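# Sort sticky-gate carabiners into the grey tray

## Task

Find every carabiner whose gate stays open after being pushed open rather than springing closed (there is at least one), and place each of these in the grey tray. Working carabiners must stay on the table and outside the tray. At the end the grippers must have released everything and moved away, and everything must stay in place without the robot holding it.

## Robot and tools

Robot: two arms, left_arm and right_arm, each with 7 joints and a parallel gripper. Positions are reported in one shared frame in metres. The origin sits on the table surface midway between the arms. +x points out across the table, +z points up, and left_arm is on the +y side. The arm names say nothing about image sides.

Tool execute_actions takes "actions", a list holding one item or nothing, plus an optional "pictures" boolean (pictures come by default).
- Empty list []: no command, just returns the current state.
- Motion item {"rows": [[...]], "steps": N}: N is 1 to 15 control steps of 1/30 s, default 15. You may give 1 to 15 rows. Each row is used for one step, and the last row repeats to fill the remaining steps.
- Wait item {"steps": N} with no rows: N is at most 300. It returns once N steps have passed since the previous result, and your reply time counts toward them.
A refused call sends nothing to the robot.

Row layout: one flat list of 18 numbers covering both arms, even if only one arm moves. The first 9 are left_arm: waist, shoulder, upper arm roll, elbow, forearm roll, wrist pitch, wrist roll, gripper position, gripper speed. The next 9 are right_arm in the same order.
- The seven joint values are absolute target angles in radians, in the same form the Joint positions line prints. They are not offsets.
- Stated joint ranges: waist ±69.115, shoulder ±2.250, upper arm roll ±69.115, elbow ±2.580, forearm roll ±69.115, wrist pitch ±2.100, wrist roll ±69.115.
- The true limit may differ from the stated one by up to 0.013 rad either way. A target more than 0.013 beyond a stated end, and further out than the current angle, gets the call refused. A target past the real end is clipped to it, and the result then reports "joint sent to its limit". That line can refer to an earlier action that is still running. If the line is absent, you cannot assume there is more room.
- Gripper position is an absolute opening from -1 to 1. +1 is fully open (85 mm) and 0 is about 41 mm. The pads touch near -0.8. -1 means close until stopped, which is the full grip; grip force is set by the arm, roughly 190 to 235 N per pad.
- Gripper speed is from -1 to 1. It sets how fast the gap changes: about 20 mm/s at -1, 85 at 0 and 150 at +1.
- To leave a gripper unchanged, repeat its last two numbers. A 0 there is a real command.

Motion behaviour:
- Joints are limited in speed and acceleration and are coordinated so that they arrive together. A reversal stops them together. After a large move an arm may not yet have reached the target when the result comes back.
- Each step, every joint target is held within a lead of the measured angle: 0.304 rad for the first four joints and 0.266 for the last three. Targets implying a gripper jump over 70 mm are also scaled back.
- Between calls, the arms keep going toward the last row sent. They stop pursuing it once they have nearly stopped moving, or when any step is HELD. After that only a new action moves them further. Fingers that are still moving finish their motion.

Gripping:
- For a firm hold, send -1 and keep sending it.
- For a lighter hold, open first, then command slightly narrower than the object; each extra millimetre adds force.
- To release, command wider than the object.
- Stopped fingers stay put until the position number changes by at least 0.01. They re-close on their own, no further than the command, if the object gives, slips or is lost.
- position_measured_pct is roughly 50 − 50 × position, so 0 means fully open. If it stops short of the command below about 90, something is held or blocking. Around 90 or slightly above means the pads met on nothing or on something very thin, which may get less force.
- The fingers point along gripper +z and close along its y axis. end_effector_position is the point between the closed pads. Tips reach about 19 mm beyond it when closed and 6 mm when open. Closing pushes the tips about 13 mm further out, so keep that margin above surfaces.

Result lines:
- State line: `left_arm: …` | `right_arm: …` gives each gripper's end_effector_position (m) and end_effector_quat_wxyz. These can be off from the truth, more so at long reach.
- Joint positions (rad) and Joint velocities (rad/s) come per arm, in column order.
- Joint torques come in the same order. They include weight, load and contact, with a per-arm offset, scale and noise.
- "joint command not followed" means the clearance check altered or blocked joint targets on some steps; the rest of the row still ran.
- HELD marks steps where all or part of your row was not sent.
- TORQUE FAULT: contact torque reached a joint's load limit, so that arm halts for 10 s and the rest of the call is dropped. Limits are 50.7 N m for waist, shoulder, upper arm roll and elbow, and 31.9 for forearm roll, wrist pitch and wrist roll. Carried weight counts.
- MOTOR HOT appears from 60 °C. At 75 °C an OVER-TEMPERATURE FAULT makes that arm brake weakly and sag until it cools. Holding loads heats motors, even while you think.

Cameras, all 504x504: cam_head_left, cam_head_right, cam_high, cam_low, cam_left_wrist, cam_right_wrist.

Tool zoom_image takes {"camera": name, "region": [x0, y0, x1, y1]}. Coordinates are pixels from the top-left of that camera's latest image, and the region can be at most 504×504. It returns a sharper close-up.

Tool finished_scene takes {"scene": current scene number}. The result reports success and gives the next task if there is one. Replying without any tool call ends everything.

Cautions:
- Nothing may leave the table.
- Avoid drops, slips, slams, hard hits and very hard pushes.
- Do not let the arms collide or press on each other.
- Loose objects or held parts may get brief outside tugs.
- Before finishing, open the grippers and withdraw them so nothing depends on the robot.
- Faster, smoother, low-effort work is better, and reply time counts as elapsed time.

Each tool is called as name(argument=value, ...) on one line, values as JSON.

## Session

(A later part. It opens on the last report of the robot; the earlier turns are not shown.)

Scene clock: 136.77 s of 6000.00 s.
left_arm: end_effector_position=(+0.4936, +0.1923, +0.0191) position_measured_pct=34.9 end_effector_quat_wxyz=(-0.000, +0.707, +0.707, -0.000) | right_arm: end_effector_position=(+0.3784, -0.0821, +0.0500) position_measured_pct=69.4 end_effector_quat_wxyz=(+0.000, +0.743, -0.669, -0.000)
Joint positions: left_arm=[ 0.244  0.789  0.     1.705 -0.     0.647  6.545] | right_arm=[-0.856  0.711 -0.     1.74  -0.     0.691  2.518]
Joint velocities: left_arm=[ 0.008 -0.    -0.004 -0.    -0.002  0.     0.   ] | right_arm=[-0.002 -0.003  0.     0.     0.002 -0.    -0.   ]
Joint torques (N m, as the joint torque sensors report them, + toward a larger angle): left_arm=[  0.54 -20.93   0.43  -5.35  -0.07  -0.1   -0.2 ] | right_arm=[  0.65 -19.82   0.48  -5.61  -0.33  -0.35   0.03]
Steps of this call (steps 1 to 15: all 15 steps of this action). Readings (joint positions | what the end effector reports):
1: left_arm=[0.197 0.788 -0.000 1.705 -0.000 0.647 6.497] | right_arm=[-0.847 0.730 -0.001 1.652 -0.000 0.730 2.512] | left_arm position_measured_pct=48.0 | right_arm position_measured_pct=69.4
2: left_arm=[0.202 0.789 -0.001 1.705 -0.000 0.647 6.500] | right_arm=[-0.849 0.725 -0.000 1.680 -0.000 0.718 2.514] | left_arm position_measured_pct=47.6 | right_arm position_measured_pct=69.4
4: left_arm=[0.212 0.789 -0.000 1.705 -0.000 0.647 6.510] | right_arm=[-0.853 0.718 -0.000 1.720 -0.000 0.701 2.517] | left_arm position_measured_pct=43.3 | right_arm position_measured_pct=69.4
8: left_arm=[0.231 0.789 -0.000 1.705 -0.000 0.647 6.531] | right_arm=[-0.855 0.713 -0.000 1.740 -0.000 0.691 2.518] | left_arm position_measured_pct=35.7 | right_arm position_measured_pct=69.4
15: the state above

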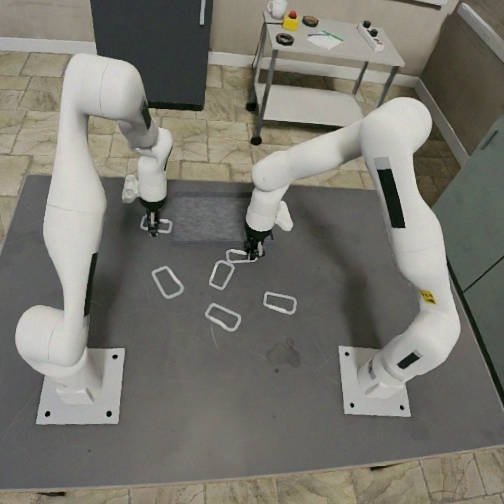

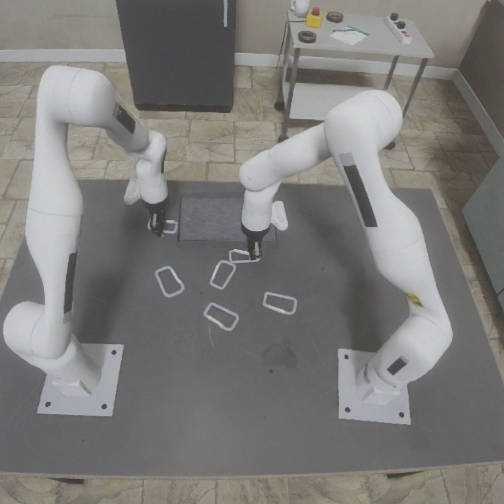

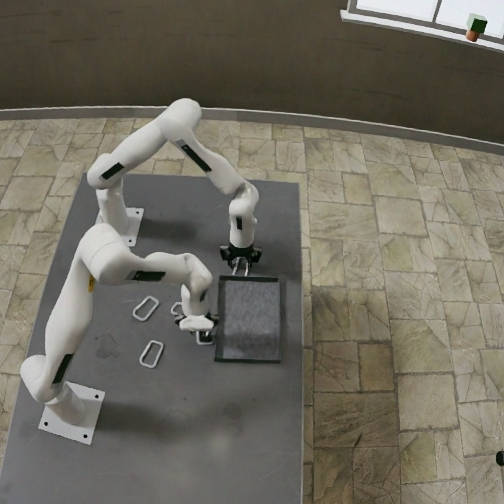

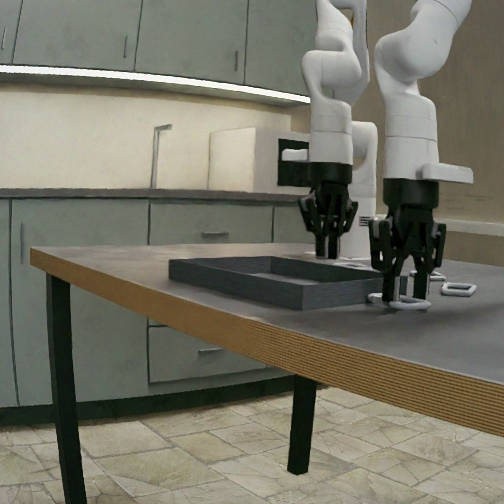

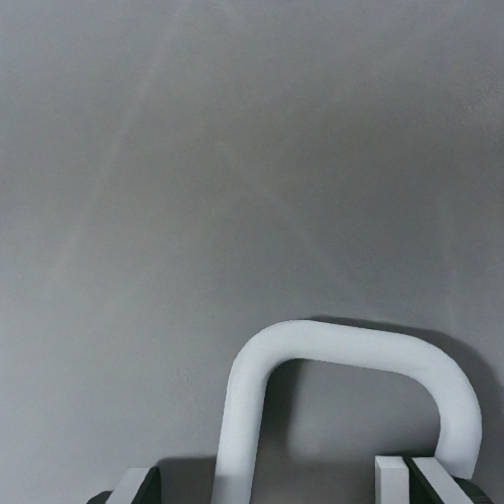

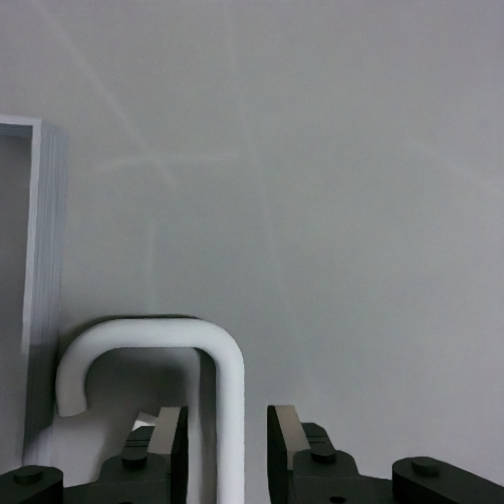

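execute_actions(actions=[{"rows":[[0.245,0.7891,0,1.7053,0,0.6472,6.545,0.3,0, -0.8563,0.7691,0,1.7545,0,0.618,2.518,-0.39,0]],"steps":11}], pictures=false)

execute_actions(actions=[{"rows":[[0.245,0.7891,0,1.7053,0,0.6472,6.545,0.3,0, -0.8563,0.7691,0,1.7545,0,0.618,2.518,-0.7,0]],"steps":9}], pictures=false)

execute_actions(actions=[{"rows":[[0.245,0.7891,0,1.7053,0,0.6472,6.545,0.3,0, -0.8502,0.705,0,1.9191,0,0.5175,2.524,-0.7,0]],"steps":14}], pictures=false)

execute_actions(actions=[{"rows":[[0.245,0.7891,0,1.7053,0,0.6472,6.545,0.3,0, -0.8502,0.705,0,1.9191,0,0.5175,2.524,-0.45,0.5],[0.245,0.7891,0,1.7053,0,0.6472,6.545,0.3,0, -0.8502,0.705,0,1.9191,0,0.5175,2.524,-0.45,0.5],[0.245,0.7891,0,1.7053,0,0.6472,6.545,0.3,0, -0.8502,0.705,0,1.9191,0,0.5175,2.524,-0.45,0.5],[0.245,0.7891,0,1.7053,0,0.6472,6.545,0.3,0, -0.8502,0.705,0,1.9191,0,0.5175,2.524,-0.45,0.5],[0.245,0.7891,0,1.7053,0,0.6472,6.545,0.3,0, -0.8502,0.705,0,1.9191,0,0.5175,2.524,-0.45,0.5],[0.245,0.7891,0,1.7053,0,0.6472,6.545,0.3,0, -0.8502,0.662,0,1.91,0,0.57,2.524,-0.45,0.5]],"steps":11}], pictures=false)

execute_actions(actions=[{"rows":[[0.245,0.7891,0,1.7053,0,0.6472,6.545,0.3,0, -0.8042,0.685,0,1.8556,0,0.601,2.570,0.62,1]],"steps":15}])

Scene clock: 148.83 s of 6000.00 s.
left_arm: end_effector_position=(+0.4935, +0.1921, +0.0191) position_measured_pct=34.9 end_effector_quat_wxyz=(-0.000, +0.707, +0.707, +0.000) | right_arm: end_effector_position=(+0.3787, -0.0818, +0.0209) position_measured_pct=69.4 end_effector_quat_wxyz=(-0.001, +0.743, -0.669, +0.000)
Joint positions: left_arm=[ 0.245  0.789 -0.     1.705 -0.     0.647  6.545] | right_arm=[-0.856  0.766  0.     1.755 -0.     0.619  2.518]
Joint velocities: left_arm=[ 0.     0.    -0.002 -0.     0.    -0.001  0.001] | right_arm=[-0.     0.001  0.001 -0.002 -0.     0.002 -0.   ]
Joint torques (N m, as the joint torque sensors report them, + toward a larger angle): left_arm=[  0.06 -20.87   0.81  -5.18  -0.07  -0.18  -0.14] | right_arm=[  0.29 -17.96   0.46  -5.51  -0.31  -0.55   0.09]
Steps of this call (steps 1 to 15: the robot went on to your last target; steps 16 to 90: nothing new was sent; then 8.70 s passed at rest; steps 91 to 101: all 11 steps of this action). Readings (joint positions | what the end effector reports):
91: left_arm=[0.245 0.789 -0.000 1.705 -0.000 0.647 6.545] | right_arm=[-0.856 0.712 0.000 1.740 -0.000 0.690 2.518] | left_arm position_measured_pct=34.9 | right_arm position_measured_pct=69.4
92: left_arm=[0.245 0.789 -0.000 1.705 -0.000 0.647 6.545] | right_arm=[-0.856 0.718 0.000 1.741 0.000 0.683 2.518] | left_arm position_measured_pct=34.9 | right_arm position_measured_pct=69.4
94: left_arm=[0.245 0.789 -0.000 1.705 -0.000 0.647 6.545] | right_arm=[-0.856 0.746 0.000 1.747 0.000 0.652 2.518] | left_arm position_measured_pct=34.9 | right_arm position_measured_pct=69.4
98: left_arm=[0.245 0.789 -0.000 1.705 -0.000 0.647 6.545] | right_arm=[-0.856 0.766 -0.000 1.755 -0.000 0.619 2.518] | left_arm position_measured_pct=34.9 | right_arm position_measured_pct=69.4
101: the state above

Scene clock: 149.13 s of 6000.00 s.
left_arm: end_effector_position=(+0.4935, +0.1920, +0.0191) position_measured_pct=34.9 end_effector_quat_wxyz=(-0.000, +0.707, +0.707, +0.000) | right_arm: end_effector_position=(+0.3788, -0.0818, +0.0204) position_measured_pct=82.9 end_effector_quat_wxyz=(-0.001, +0.743, -0.669, +0.000)
Joint positions: left_arm=[ 0.245  0.789 -0.     1.705 -0.     0.647  6.545] | right_arm=[-0.856  0.768  0.     1.754  0.     0.618  2.518]
Joint velocities: left_arm=[ 0.    -0.     0.     0.001  0.001  0.    -0.001] | right_arm=[-0.     0.     0.001 -0.     0.001  0.    -0.   ]
Joint torques (N m, as the joint torque sensors report them, + toward a larger angle): left_arm=[  0.11 -21.21   0.58  -5.63  -0.04  -0.06  -0.22] | right_arm=[  0.32 -19.     0.36  -4.9   -0.34  -0.45   0.08]
Steps of this call (steps 1 to 9: all 9 steps of this action). Readings (joint positions | what the end effector reports):
1: left_arm=[0.245 0.789 -0.000 1.705 -0.000 0.647 6.545] | right_arm=[-0.856 0.766 0.000 1.754 0.000 0.619 2.518] | left_arm position_measured_pct=34.9 | right_arm position_measured_pct=69.4
2: left_arm=[0.245 0.789 -0.000 1.705 -0.000 0.647 6.545] | right_arm=[-0.856 0.767 0.000 1.754 0.000 0.618 2.518] | left_arm position_measured_pct=34.9 | right_arm position_measured_pct=70.2
4: left_arm=[0.245 0.789 -0.000 1.705 -0.000 0.647 6.545] | right_arm=[-0.856 0.767 0.000 1.754 0.000 0.618 2.518] | left_arm position_measured_pct=34.9 | right_arm position_measured_pct=74.2
8: left_arm=[0.245 0.789 -0.000 1.705 -0.000 0.647 6.545] | right_arm=[-0.856 0.768 0.000 1.754 0.000 0.618 2.518] | left_arm position_measured_pct=34.9 | right_arm position_measured_pct=82.9
9: the state above

Scene clock: 149.60 s of 6000.00 s.
left_arm: end_effector_position=(+0.4935, +0.1920, +0.0191) position_measured_pct=34.9 end_effector_quat_wxyz=(-0.000, +0.707, +0.707, +0.000) | right_arm: end_effector_position=(+0.3454, -0.1150, +0.0204) position_measured_pct=82.9 end_effector_quat_wxyz=(+0.000, +0.743, -0.669, -0.000)
Joint positions: left_arm=[ 0.245  0.789 -0.     1.705 -0.     0.647  6.545] | right_arm=[-0.85   0.706  0.     1.918 -0.     0.518  2.524]
Joint velocities: left_arm=[ 0.    -0.     0.001  0.    -0.    -0.001 -0.   ] | right_arm=[ 0.001 -0.009 -0.001  0.017  0.     0.     0.   ]
Joint torques (N m, as the joint torque sensors report them, + toward a larger angle): left_arm=[  0.52 -21.06   0.82  -5.46   0.11  -0.01  -0.17] | right_arm=[  0.47 -18.51   0.05  -4.68  -0.32  -0.34   0.11]
Steps of this call (steps 1 to 14: all 14 steps of this action). Readings (joint positions | what the end effector reports):
1: left_arm=[0.245 0.789 -0.000 1.705 -0.000 0.647 6.545] | right_arm=[-0.856 0.767 0.000 1.755 0.000 0.617 2.518] | left_arm position_measured_pct=34.9 | right_arm position_measured_pct=82.9
2: left_arm=[0.245 0.789 -0.000 1.705 -0.000 0.647 6.545] | right_arm=[-0.856 0.764 -0.000 1.761 -0.000 0.614 2.518] | left_arm position_measured_pct=34.9 | right_arm position_measured_pct=82.9
4: left_arm=[0.245 0.789 -0.000 1.705 -0.000 0.647 6.545] | right_arm=[-0.855 0.752 -0.000 1.788 -0.000 0.597 2.519] | left_arm position_measured_pct=34.9 | right_arm position_measured_pct=82.9
8: left_arm=[0.245 0.789 -0.000 1.705 -0.000 0.647 6.545] | right_arm=[-0.851 0.717 0.000 1.884 0.000 0.539 2.523] | left_arm position_measured_pct=34.9 | right_arm position_measured_pct=82.9
14: the state above

Scene clock: 149.97 s of 6000.00 s.
left_arm: end_effector_position=(+0.4935, +0.1920, +0.0191) position_measured_pct=34.9 end_effector_quat_wxyz=(-0.000, +0.707, +0.707, +0.000) | right_arm: end_effector_position=(+0.3453, -0.1151, +0.0395) position_measured_pct=72.6 end_effector_quat_wxyz=(+0.000, +0.743, -0.669, -0.000)
Joint positions: left_arm=[ 0.245  0.789 -0.     1.705 -0.     0.647  6.545] | right_arm=[-0.85   0.665  0.     1.91   0.     0.568  2.524]
Joint velocities: left_arm=[-0.    -0.    -0.001 -0.001 -0.001  0.001  0.   ] | right_arm=[ 0.001 -0.009 -0.    -0.014  0.001  0.076  0.   ]
Joint torques (N m, as the joint torque sensors report them, + toward a larger angle): left_arm=[  0.11 -20.85   0.57  -5.43  -0.15  -0.01  -0.2 ] | right_arm=[  0.32 -14.88   0.46  -3.74  -0.4   -0.24   0.09]
Steps of this call (steps 1 to 11: all 11 steps of this action). Readings (joint positions | what the end effector reports):
1: left_arm=[0.245 0.789 -0.000 1.705 -0.000 0.647 6.545] | right_arm=[-0.850 0.706 0.000 1.919 -0.000 0.518 2.524] | left_arm position_measured_pct=34.9 | right_arm position_measured_pct=82.9
2: left_arm=[0.245 0.789 -0.000 1.705 -0.000 0.647 6.545] | right_arm=[-0.850 0.706 -0.000 1.919 -0.000 0.518 2.524] | left_arm position_measured_pct=34.9 | right_arm position_measured_pct=82.5
4: left_arm=[0.245 0.789 -0.000 1.705 -0.000 0.647 6.545] | right_arm=[-0.850 0.705 0.000 1.919 -0.000 0.518 2.524] | left_arm position_measured_pct=34.9 | right_arm position_measured_pct=77.0
8: left_arm=[0.245 0.789 -0.000 1.705 -0.000 0.647 6.545] | right_arm=[-0.850 0.685 -0.000 1.915 -0.000 0.538 2.524] | left_arm position_measured_pct=34.9 | right_arm position_measured_pct=73.0
11: the state above

Scene clock: 150.47 s of 6000.00 s.
left_arm: end_effector_position=(+0.4935, +0.1920, +0.0191) position_measured_pct=34.9 end_effector_quat_wxyz=(-0.000, +0.707, +0.707, +0.000) | right_arm: end_effector_position=(+0.3693, -0.1209, +0.0402) position_measured_pct=19.4 end_effector_quat_wxyz=(-0.000, +0.743, -0.669, +0.000)
Joint positions: left_arm=[ 0.245  0.789 -0.     1.705 -0.     0.647  6.545] | right_arm=[-0.805  0.685  0.     1.856  0.     0.601  2.57 ]
Joint velocities: left_arm=[ 0.    -0.     0.     0.001  0.001 -0.001 -0.001] | right_arm=[ 0.004  0.002 -0.001 -0.     0.001  0.001 -0.   ]
Joint torques (N m, as the joint torque sensors report them, + toward a larger angle): left_arm=[  0.22 -21.1    0.61  -5.4   -0.01  -0.11  -0.14] | right_arm=[  0.22 -18.96   0.43  -5.01  -0.29  -0.37   0.02]
Steps of this call (steps 1 to 15: all 15 steps of this action). Readings (joint positions | what the end effector reports):
1: left_arm=[0.245 0.789 -0.000 1.705 -0.000 0.647 6.545] | right_arm=[-0.849 0.666 -0.000 1.909 -0.000 0.570 2.525] | left_arm position_measured_pct=34.9 | right_arm position_measured_pct=72.6
2: left_arm=[0.245 0.789 -0.000 1.705 -0.000 0.647 6.545] | right_arm=[-0.843 0.668 -0.001 1.904 -0.000 0.574 2.529] | left_arm position_measured_pct=34.9 | right_arm position_measured_pct=71.4
4: left_arm=[0.245 0.789 -0.000 1.705 -0.000 0.647 6.545] | right_arm=[-0.820 0.679 -0.002 1.879 -0.000 0.588 2.550] | left_arm position_measured_pct=34.9 | right_arm position_measured_pct=64.3
8: left_arm=[0.245 0.789 -0.000 1.705 -0.000 0.647 6.545] | right_arm=[-0.807 0.684 0.001 1.856 0.000 0.600 2.570] | left_arm position_measured_pct=34.9 | right_arm position_measured_pct=44.0
15: the state above

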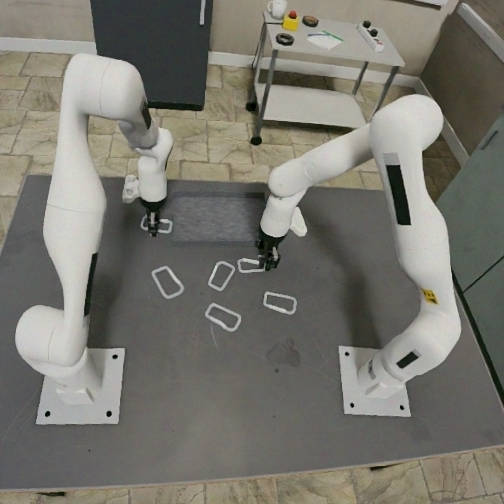

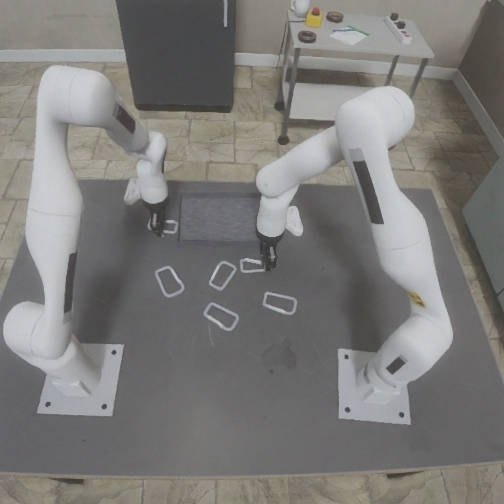

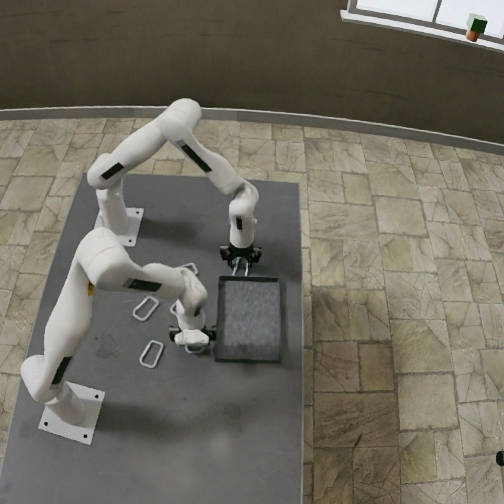

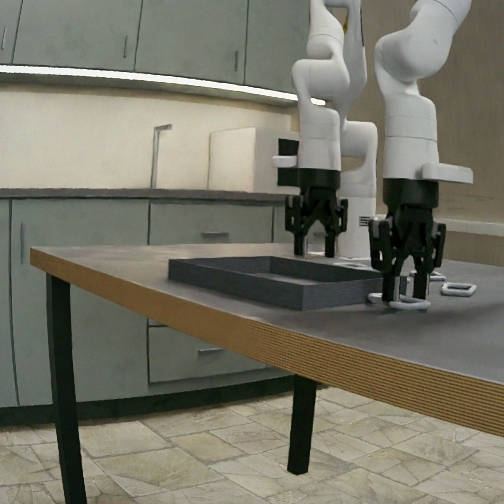

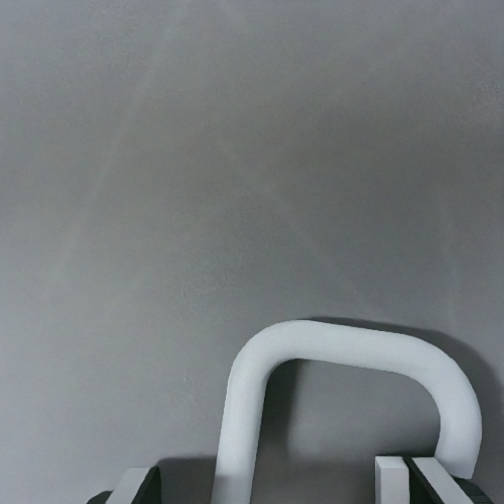

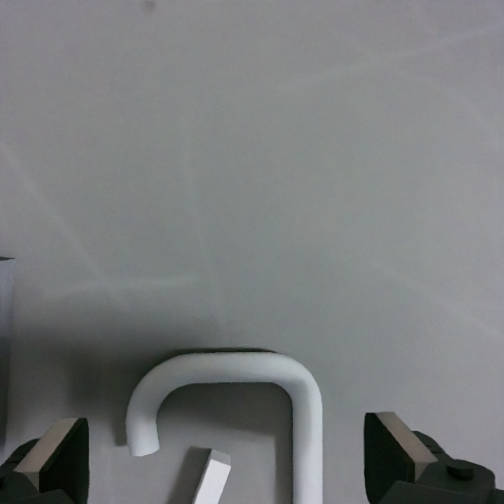

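execute_actions(actions=[{"rows":[[0.245,0.7891,0,1.7053,0,0.6472,6.545,0.3,0, -0.8042,0.7323,0,1.8656,0,0.5437,2.570,0.62,0]],"steps":11}], pictures=false)

execute_actions(actions=[{"rows":[[0.245,0.7891,0,1.7053,0,0.6472,6.545,0.3,0, -0.8042,0.7323,0,1.8656,0,0.5437,2.570,0.15,0]],"steps":12}], pictures=false)

execute_actions(actions=[{"rows":[[0.245,0.7891,0,1.7053,0,0.6472,6.545,0.3,0, -0.8042,0.605,0,1.83,0,0.7066,2.570,0.15,0]],"steps":15}])

Scene clock: 158.77 s of 6000.00 s.
left_arm: end_effector_position=(+0.4935, +0.1920, +0.0191) position_measured_pct=34.9 end_effector_quat_wxyz=(-0.000, +0.707, +0.707, +0.000) | right_arm: end_effector_position=(+0.3695, -0.1209, +0.0179) position_measured_pct=18.7 end_effector_quat_wxyz=(-0.001, +0.743, -0.669, +0.000)
Joint positions: left_arm=[ 0.245  0.789 -0.     1.705 -0.     0.647  6.545] | right_arm=[-0.804  0.731 -0.     1.866  0.     0.544  2.57 ]
Joint velocities: left_arm=[-0.     0.001  0.    -0.001  0.    -0.     0.   ] | right_arm=[ 0.002  0.01  -0.001  0.001 -0.003 -0.    -0.   ]
Joint torques (N m, as the joint torque sensors report them, + toward a larger angle): left_arm=[  0.01 -20.8    0.32  -5.7    0.11   0.01  -0.22] | right_arm=[  0.32 -19.06   0.33  -4.51  -0.33  -0.4    0.04]
Steps of this call (steps 1 to 15: the robot went on to your last target; steps 16 to 90: nothing new was sent; then 4.93 s passed at rest; steps 91 to 101: all 11 steps of this action). Readings (joint positions | what the end effector reports):
91: left_arm=[0.245 0.789 -0.000 1.705 -0.000 0.647 6.545] | right_arm=[-0.804 0.686 0.000 1.856 -0.000 0.600 2.570] | left_arm position_measured_pct=34.9 | right_arm position_measured_pct=18.7
92: left_arm=[0.245 0.789 -0.000 1.705 -0.000 0.647 6.545] | right_arm=[-0.804 0.693 0.000 1.856 0.000 0.594 2.570] | left_arm position_measured_pct=34.9 | right_arm position_measured_pct=18.7
94: left_arm=[0.245 0.789 -0.000 1.705 -0.000 0.647 6.545] | right_arm=[-0.804 0.718 0.000 1.861 0.000 0.565 2.570] | left_arm position_measured_pct=34.9 | right_arm position_measured_pct=18.7
98: left_arm=[0.245 0.789 -0.000 1.705 -0.000 0.647 6.545] | right_arm=[-0.804 0.730 -0.000 1.866 -0.000 0.544 2.570] | left_arm position_measured_pct=34.9 | right_arm position_measured_pct=18.7
101: the state above

Scene clock: 159.17 s of 6000.00 s.
left_arm: end_effector_position=(+0.4935, +0.1920, +0.0191) position_measured_pct=34.9 end_effector_quat_wxyz=(-0.000, +0.707, +0.707, +0.000) | right_arm: end_effector_position=(+0.3693, -0.1210, +0.0183) position_measured_pct=36.9 end_effector_quat_wxyz=(-0.000, +0.743, -0.669, +0.000)
Joint positions: left_arm=[ 0.245  0.789 -0.     1.705 -0.     0.647  6.545] | right_arm=[-0.804  0.73  -0.     1.866 -0.     0.545  2.57 ]
Joint velocities: left_arm=[ 0.    -0.    -0.001  0.002 -0.001 -0.001  0.   ] | right_arm=[-0.001 -0.    -0.     0.001  0.003 -0.     0.   ]
Joint torques (N m, as the joint torque sensors report them, + toward a larger angle): left_arm=[  0.31 -21.29   0.67  -5.13  -0.09  -0.02  -0.23] | right_arm=[  0.38 -16.99   0.49  -4.8   -0.27  -1.09   0.13]
Steps of this call (steps 1 to 12: all 12 steps of this action). Readings (joint positions | what the end effector reports):
1: left_arm=[0.245 0.789 -0.000 1.705 -0.000 0.647 6.545] | right_arm=[-0.804 0.731 0.000 1.866 0.000 0.544 2.570] | left_arm position_measured_pct=34.9 | right_arm position_measured_pct=18.7
2: left_arm=[0.245 0.789 -0.000 1.705 -0.000 0.647 6.545] | right_arm=[-0.804 0.732 0.000 1.866 0.000 0.544 2.570] | left_arm position_measured_pct=34.9 | right_arm position_measured_pct=19.4
4: left_arm=[0.245 0.789 -0.000 1.705 -0.000 0.647 6.545] | right_arm=[-0.804 0.732 -0.000 1.866 -0.000 0.544 2.570] | left_arm position_measured_pct=34.9 | right_arm position_measured_pct=23.4
8: left_arm=[0.245 0.789 -0.000 1.705 -0.000 0.647 6.545] | right_arm=[-0.804 0.731 -0.000 1.866 -0.000 0.545 2.570] | left_arm position_measured_pct=34.9 | right_arm position_measured_pct=34.5
12: the state above

Scene clock: 159.67 s of 6000.00 s.
left_arm: end_effector_position=(+0.4935, +0.1920, +0.0191) position_measured_pct=34.9 end_effector_quat_wxyz=(-0.000, +0.707, +0.707, +0.000) | right_arm: end_effector_position=(+0.3687, -0.1216, +0.0798) position_measured_pct=36.9 end_effector_quat_wxyz=(+0.001, +0.743, -0.669, -0.000)
Joint positions: left_arm=[ 0.245  0.789 -0.     1.705 -0.     0.647  6.545] | right_arm=[-0.804  0.607  0.     1.83  -0.     0.707  2.57 ]
Joint velocities: left_arm=[ 0.    -0.    -0.     0.001  0.001  0.     0.   ] | right_arm=[ 0.001 -0.015 -0.    -0.001  0.     0.001 -0.   ]
Joint torques (N m, as the joint torque sensors report them, + toward a larger angle): left_arm=[ -0.04 -21.12   0.59  -5.3    0.03   0.05  -0.15] | right_arm=[  0.39 -17.97   0.39  -5.8   -0.3   -0.3    0.06]
Steps of this call (steps 1 to 15: all 15 steps of this action). Readings (joint positions | what the end effector reports):
1: left_arm=[0.245 0.789 -0.000 1.705 -0.000 0.647 6.545] | right_arm=[-0.804 0.729 -0.000 1.866 -0.000 0.546 2.570] | left_arm position_measured_pct=34.9 | right_arm position_measured_pct=36.9
2: left_arm=[0.245 0.789 -0.000 1.705 -0.000 0.647 6.545] | right_arm=[-0.804 0.723 -0.000 1.865 -0.000 0.552 2.570] | left_arm position_measured_pct=34.9 | right_arm position_measured_pct=36.9
4: left_arm=[0.245 0.789 -0.000 1.705 -0.000 0.647 6.545] | right_arm=[-0.804 0.694 -0.000 1.857 -0.000 0.586 2.570] | left_arm position_measured_pct=34.9 | right_arm position_measured_pct=36.9
8: left_arm=[0.245 0.789 -0.000 1.705 -0.000 0.647 6.545] | right_arm=[-0.804 0.619 0.000 1.833 0.000 0.688 2.570] | left_arm position_measured_pct=34.9 | right_arm position_measured_pct=36.9
15: the state above

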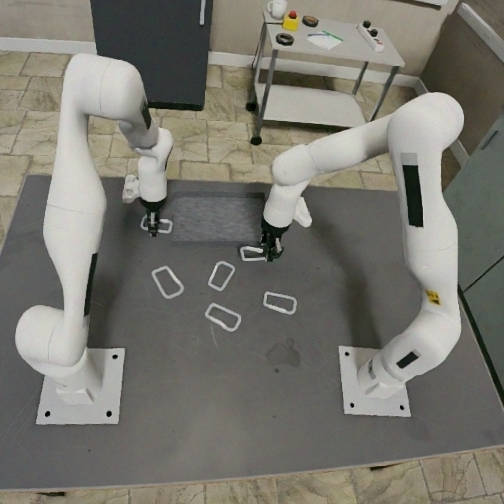

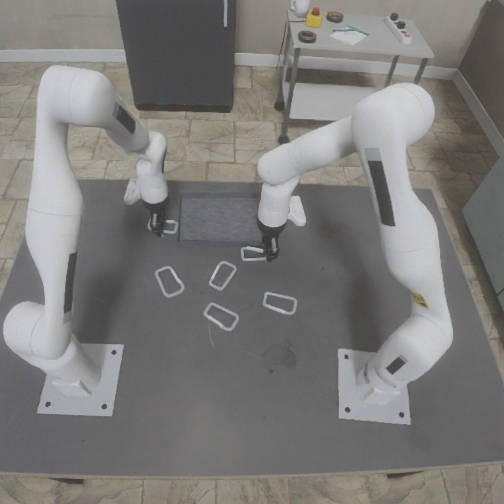

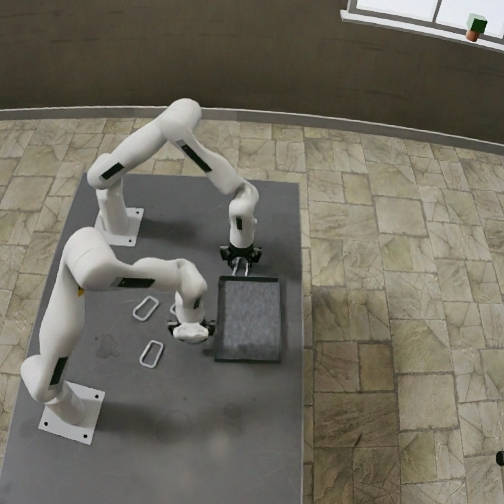

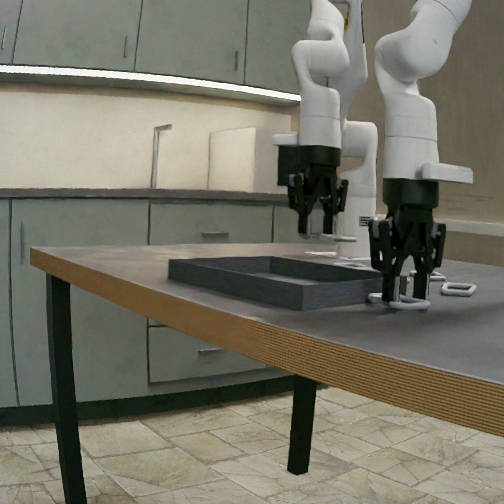

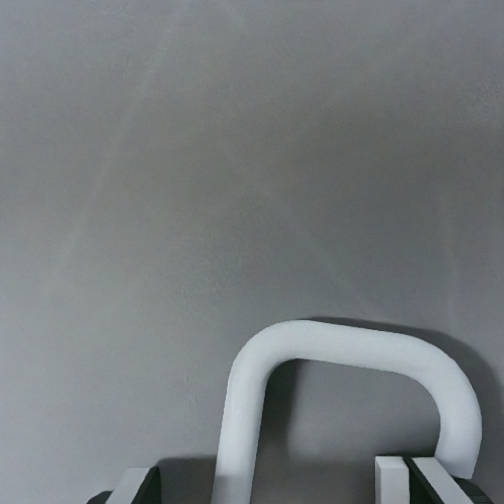

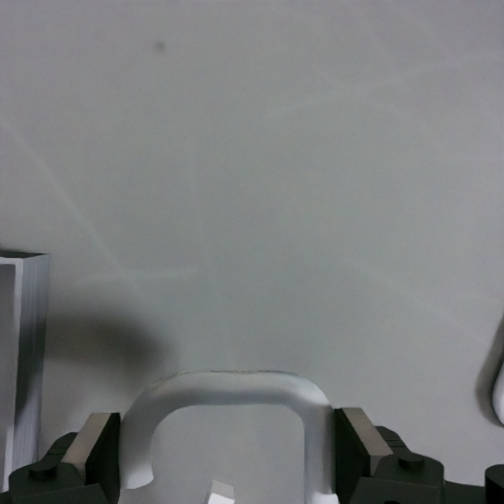

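execute_actions(actions=[{"rows":[[0.245,0.7891,0,1.7053,0,0.6472,6.545,0.3,0, -0.745,0.73,0,1.55,0,0.86,2.575,0.15,0]],"steps":11}], pictures=false)

execute_actions(actions=[{"rows":[[0.245,0.7891,0,1.7053,0,0.6472,6.545,0.3,0, -0.689,0.8712,0,1.2683,0,1.0021,2.58,0.15,0]],"steps":12}], pictures=false)

execute_actions(actions=[{"rows":[[0.245,0.7891,0,1.7053,0,0.6472,6.545,0.3,0, -0.689,0.92,0,1.289,0,0.9326,2.58,0.15,0],[0.245,0.7891,0,1.7053,0,0.6472,6.545,0.3,0, -0.689,0.92,0,1.289,0,0.9326,2.58,0.15,0],[0.245,0.7891,0,1.7053,0,0.6472,6.545,0.3,0, -0.689,0.92,0,1.289,0,0.9326,2.58,0.15,0],[0.245,0.7891,0,1.7053,0,0.6472,6.545,0.3,0, -0.689,0.92,0,1.289,0,0.9326,2.58,0.15,0],[0.245,0.7891,0,1.7053,0,0.6472,6.545,0.3,0, -0.689,0.92,0,1.289,0,0.9326,2.58,0.15,0],[0.245,0.7891,0,1.7053,0,0.6472,6.545,0.3,0, -0.689,0.9445,0,1.2993,0,0.8978,2.58,0.15,0]],"steps":15}])

Scene clock: 165.37 s of 6000.00 s.
left_arm: end_effector_position=(+0.4935, +0.1920, +0.0191) position_measured_pct=34.9 end_effector_quat_wxyz=(-0.000, +0.707, +0.707, +0.000) | right_arm: end_effector_position=(+0.4351, -0.1014, +0.0824) position_measured_pct=36.9 end_effector_quat_wxyz=(-0.001, +0.728, -0.686, +0.000)
Joint positions: left_arm=[ 0.245  0.789 -0.     1.705 -0.     0.647  6.545] | right_arm=[-0.754  0.711  0.     1.591  0.     0.837  2.574]
Joint velocities: left_arm=[ 0.001  0.    -0.001  0.001  0.     0.001  0.   ] | right_arm=[ 0.121  0.235  0.004 -0.622 -0.001  0.341  0.011]
Joint torques (N m, as the joint torque sensors report them, + toward a larger angle): left_arm=[  0.12 -20.85   0.55  -5.52  -0.07  -0.06  -0.2 ] | right_arm=[ -0.27 -21.04  -0.18  -5.44  -0.38   0.21   0.02]
Steps of this call (steps 1 to 15: the robot went on to your last target; steps 16 to 90: nothing new was sent; then 2.33 s passed at rest; steps 91 to 101: all 11 steps of this action). Readings (joint positions | what the end effector reports):
91: left_arm=[0.245 0.789 -0.000 1.705 -0.000 0.647 6.545] | right_arm=[-0.804 0.606 -0.000 1.829 -0.000 0.707 2.570] | left_arm position_measured_pct=34.9 | right_arm position_measured_pct=36.9
92: left_arm=[0.245 0.789 -0.000 1.705 -0.000 0.647 6.545] | right_arm=[-0.802 0.609 -0.000 1.824 -0.000 0.710 2.570] | left_arm position_measured_pct=34.9 | right_arm position_measured_pct=36.9
94: left_arm=[0.245 0.789 -0.000 1.705 -0.000 0.647 6.545] | right_arm=[-0.796 0.623 -0.001 1.797 -0.000 0.725 2.571] | left_arm position_measured_pct=34.9 | right_arm position_measured_pct=36.9
98: left_arm=[0.245 0.789 -0.000 1.705 -0.000 0.647 6.545] | right_arm=[-0.770 0.678 -0.001 1.677 -0.000 0.791 2.573] | left_arm position_measured_pct=34.9 | right_arm position_measured_pct=36.9
101: the state above

Scene clock: 165.77 s of 6000.00 s.
left_arm: end_effector_position=(+0.4935, +0.1920, +0.0191) position_measured_pct=34.9 end_effector_quat_wxyz=(-0.000, +0.707, +0.707, +0.000) | right_arm: end_effector_position=(+0.5168, -0.0879, +0.0777) position_measured_pct=36.9 end_effector_quat_wxyz=(-0.002, +0.708, -0.707, +0.001)
Joint positions: left_arm=[ 0.245  0.789 -0.     1.705 -0.     0.647  6.545] | right_arm=[-0.691  0.864  0.001  1.274  0.     0.999  2.58 ]
Joint velocities: left_arm=[ 0.    -0.    -0.    -0.    -0.001  0.     0.   ] | right_arm=[ 0.03   0.07   0.002 -0.167  0.001  0.083  0.003]
Joint torques (N m, as the joint torque sensors report them, + toward a larger angle): left_arm=[  0.05 -20.77   0.57  -5.39  -0.11   0.23  -0.24] | right_arm=[ -0.85 -24.83  -0.2   -7.26  -0.45  -0.14  -0.02]
Steps of this call (steps 1 to 12: all 12 steps of this action). Readings (joint positions | what the end effector reports):
1: left_arm=[0.245 0.789 -0.000 1.705 -0.000 0.647 6.545] | right_arm=[-0.750 0.719 0.000 1.571 0.000 0.848 2.575] | left_arm position_measured_pct=34.9 | right_arm position_measured_pct=36.9
2: left_arm=[0.245 0.789 -0.000 1.705 -0.000 0.647 6.545] | right_arm=[-0.745 0.731 -0.000 1.547 -0.000 0.861 2.575] | left_arm position_measured_pct=34.9 | right_arm position_measured_pct=36.9
4: left_arm=[0.245 0.789 -0.000 1.705 -0.000 0.647 6.545] | right_arm=[-0.731 0.763 -0.001 1.486 -0.000 0.895 2.576] | left_arm position_measured_pct=34.9 | right_arm position_measured_pct=36.9
8: left_arm=[0.245 0.789 -0.000 1.705 -0.000 0.647 6.545] | right_arm=[-0.704 0.834 0.000 1.342 0.000 0.966 2.579] | left_arm position_measured_pct=34.9 | right_arm position_measured_pct=36.9
12: the state above

Scene clock: 166.27 s of 6000.00 s.
left_arm: end_effector_position=(+0.4935, +0.1920, +0.0191) position_measured_pct=34.9 end_effector_quat_wxyz=(-0.000, +0.707, +0.707, +0.000) | right_arm: end_effector_position=(+0.5176, -0.0883, +0.0246) position_measured_pct=36.9 end_effector_quat_wxyz=(-0.000, +0.707, -0.707, +0.000)
Joint positions: left_arm=[ 0.245  0.789 -0.     1.705 -0.     0.647  6.545] | right_arm=[-0.689  0.944  0.     1.299  0.     0.898  2.58 ]
Joint velocities: left_arm=[ 0.     0.     0.001  0.001 -0.001 -0.     0.001] | right_arm=[-0.001  0.007  0.    -0.001 -0.001  0.    -0.   ]
Joint torques (N m, as the joint torque sensors report them, + toward a larger angle): left_arm=[  0.27 -21.14   0.85  -5.39  -0.12   0.04  -0.29] | right_arm=[  0.47 -25.24   0.43  -7.02  -0.31  -0.33   0.  ]
Steps of this call (steps 1 to 15: all 15 steps of this action). Readings (joint positions | what the end effector reports):
1: left_arm=[0.245 0.789 -0.000 1.705 -0.000 0.647 6.545] | right_arm=[-0.691 0.867 0.001 1.271 0.000 1.000 2.580] | left_arm position_measured_pct=34.9 | right_arm position_measured_pct=36.9
2: left_arm=[0.245 0.789 -0.000 1.705 -0.000 0.647 6.545] | right_arm=[-0.690 0.875 0.001 1.271 0.000 0.993 2.580] | left_arm position_measured_pct=34.9 | right_arm position_measured_pct=36.9
4: left_arm=[0.245 0.789 -0.000 1.705 -0.000 0.647 6.545] | right_arm=[-0.690 0.902 0.000 1.280 0.000 0.959 2.580] | left_arm position_measured_pct=34.9 | right_arm position_measured_pct=36.9
8: left_arm=[0.245 0.789 -0.000 1.705 -0.000 0.647 6.545] | right_arm=[-0.689 0.935 -0.000 1.296 0.000 0.910 2.580] | left_arm position_measured_pct=34.9 | right_arm position_measured_pct=36.9
15: the state above

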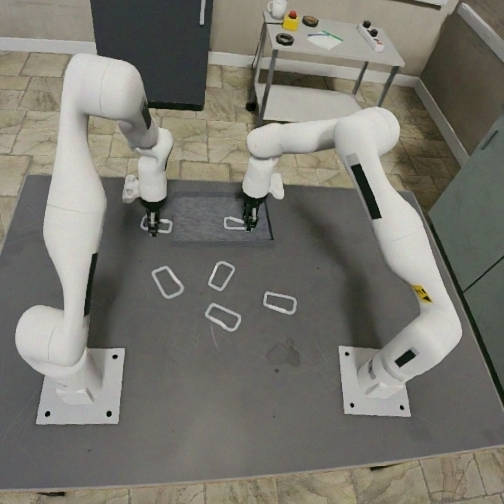

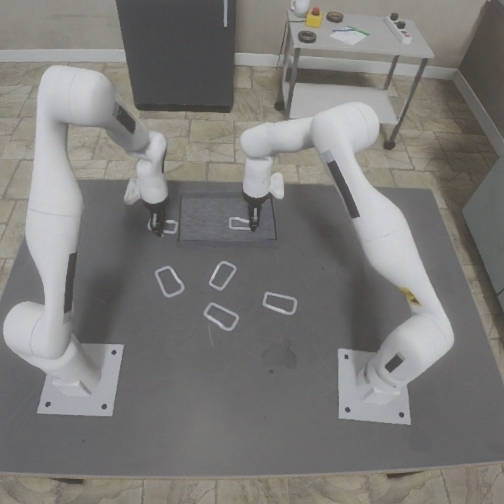

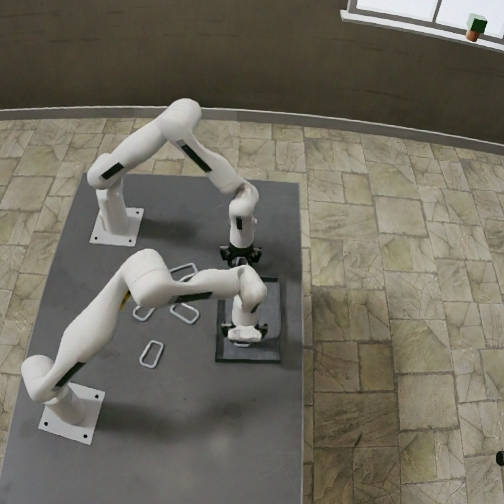

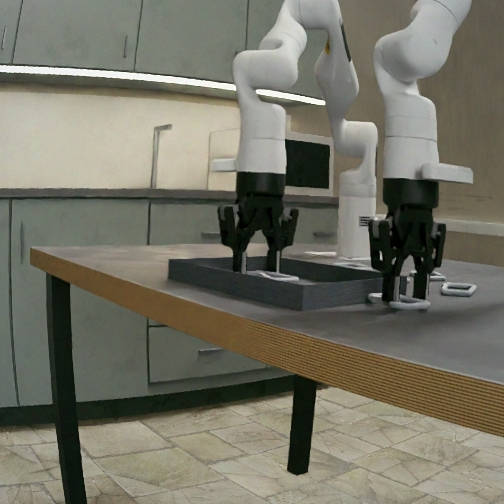

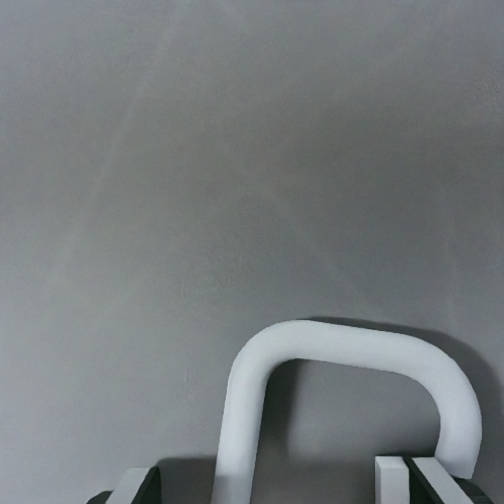

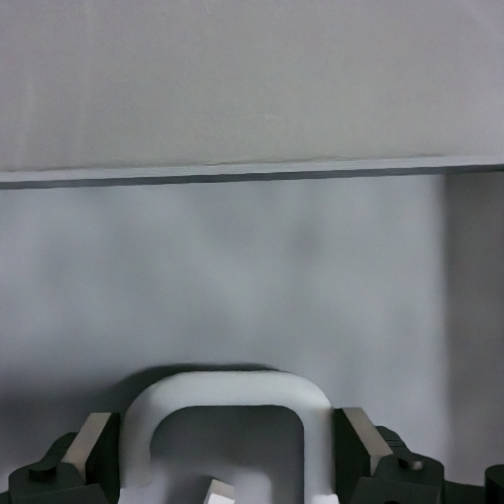

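execute_actions(actions=[{"rows":[[0.245,0.7891,0,1.7053,0,0.6472,6.545,0.3,0, -0.689,0.948,0,1.3005,0,0.893,2.58,0.15,0],[0.245,0.7891,0,1.7053,0,0.6472,6.545,0.3,0, -0.689,0.951,0,1.3015,0,0.889,2.58,0.15,0],[0.245,0.7891,0,1.7053,0,0.6472,6.545,0.3,0, -0.689,0.954,0,1.3025,0,0.885,2.58,0.15,0],[0.245,0.7891,0,1.7053,0,0.6472,6.545,0.3,0, -0.689,0.957,0,1.3025,0,0.885,2.58,0.15,0],[0.245,0.7891,0,1.7053,0,0.6472,6.545,0.3,0, -0.689,0.96,0,1.3025,0,0.885,2.58,0.15,0],[0.25,0.7891,0,1.7053,0,0.6472,6.55,0.3,0, -0.689,0.96,0,1.3025,0,0.885,2.58,0.15,0],[0.255,0.7891,0,1.7053,0,0.6472,6.555,0.3,0, -0.689,0.96,0,1.3025,0,0.885,2.58,0.15,0],[0.26,0.7891,0,1.7053,0,0.6472,6.56,0.3,0, -0.689,0.96,0,1.3025,0,0.885,2.58,0.15,0],[0.265,0.7891,0,1.7053,0,0.6472,6.565,0.3,0, -0.689,0.96,0,1.3025,0,0.885,2.58,0.15,0],[0.27,0.7891,0,1.7053,0,0.6472,6.57,0.3,0, -0.689,0.96,0,1.3025,0,0.885,2.58,0.15,0]],"steps":15}])

Scene clock: 173.37 s of 6000.00 s.
left_arm: end_effector_position=(+0.4899, +0.1816, +0.0191) position_measured_pct=34.9 end_effector_quat_wxyz=(-0.000, +0.706, +0.708, +0.000) | right_arm: end_effector_position=(+0.5197, -0.0894, +0.0203) position_measured_pct=36.9 end_effector_quat_wxyz=(-0.002, +0.706, -0.708, +0.001)
Joint positions: left_arm=[ 0.268  0.789 -0.     1.705 -0.     0.647  6.57 ] | right_arm=[-0.687  0.951  0.002  1.3    0.001  0.887  2.58 ]
Joint velocities: left_arm=[ 0.014 -0.    -0.007  0.001 -0.004  0.     0.003] | right_arm=[ 0.001  0.     0.     0.    -0.     0.    -0.   ]
Joint torques (N m, as the joint torque sensors report them, + toward a larger angle): left_arm=[  0.63 -21.15   0.91  -5.2    0.05  -0.08  -0.11] | right_arm=[ -0.9  -16.44  -0.53  -4.95  -0.89  -1.51  -0.06]
Steps of this call (steps 1 to 15: the robot went on to your last target; steps 16 to 90: nothing new was sent; then 3.60 s passed at rest; steps 91 to 105: all 15 steps of this action). Readings (joint positions | what the end effector reports):
91: left_arm=[0.245 0.789 -0.000 1.705 -0.000 0.647 6.545] | right_arm=[-0.689 0.945 0.000 1.299 -0.000 0.897 2.580] | left_arm position_measured_pct=34.9 | right_arm position_measured_pct=36.9
92: left_arm=[0.245 0.789 -0.000 1.705 -0.000 0.647 6.545] | right_arm=[-0.689 0.947 0.000 1.300 0.000 0.894 2.580] | left_arm position_measured_pct=34.9 | right_arm position_measured_pct=36.9
94: left_arm=[0.245 0.789 -0.000 1.705 -0.000 0.647 6.545] | right_arm=[-0.689 0.951 0.000 1.301 0.000 0.889 2.580] | left_arm position_measured_pct=34.9 | right_arm position_measured_pct=36.9
98: left_arm=[0.252 0.789 -0.003 1.705 -0.002 0.647 6.552] | right_arm=[-0.689 0.951 0.001 1.300 0.001 0.888 2.580] | left_arm position_measured_pct=34.9 | right_arm position_measured_pct=36.9
105: the state above

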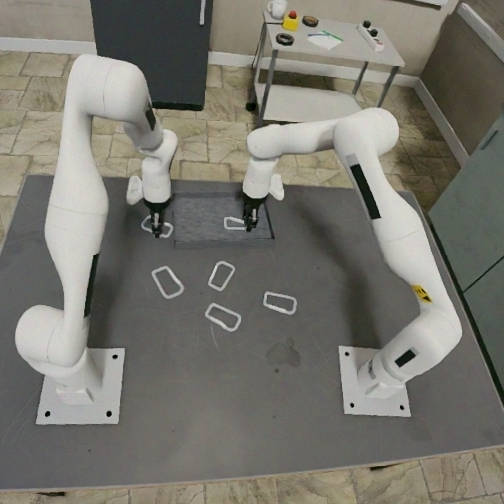

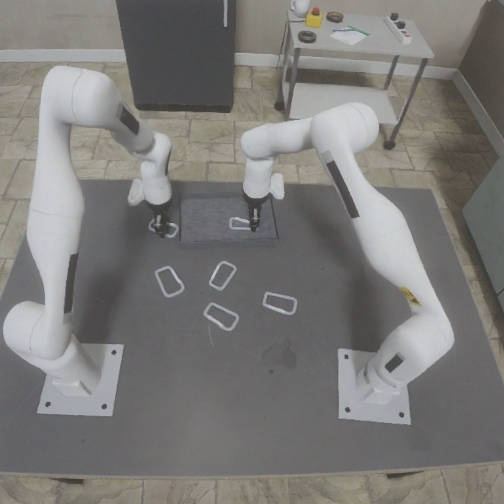

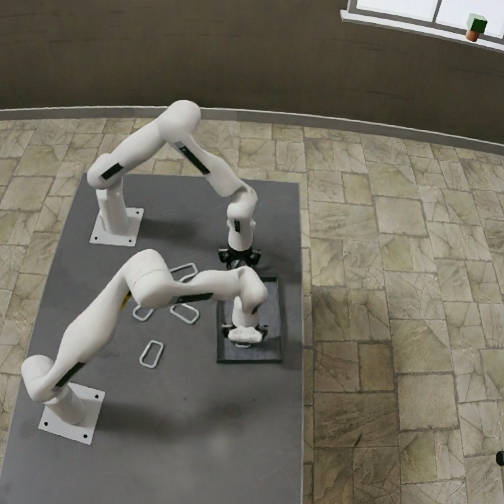

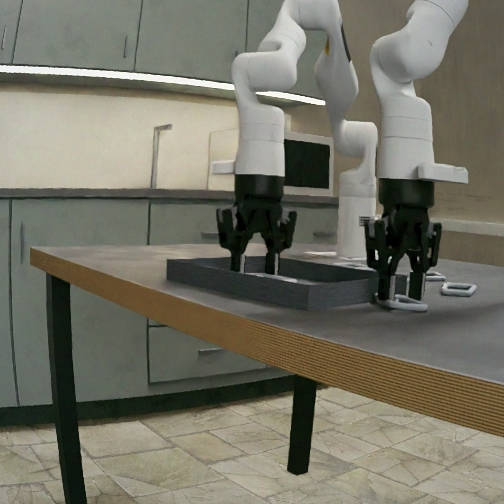

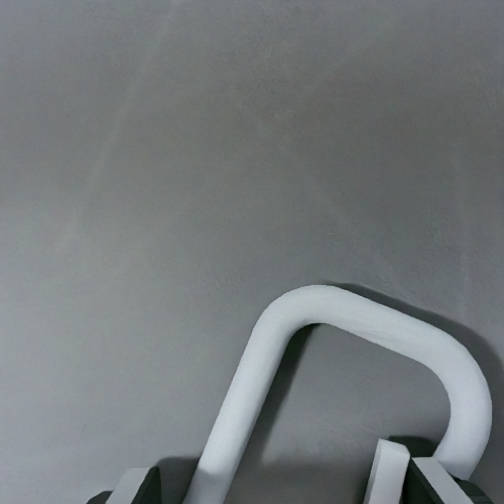

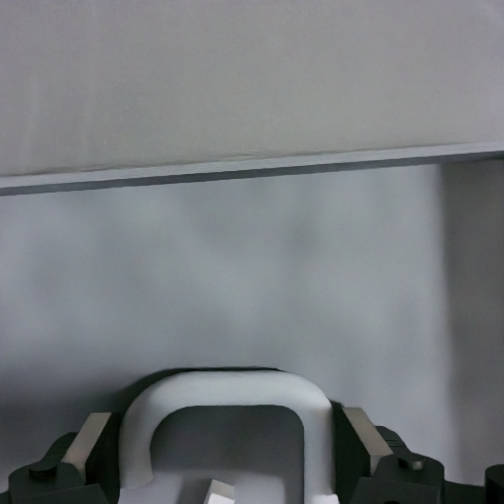

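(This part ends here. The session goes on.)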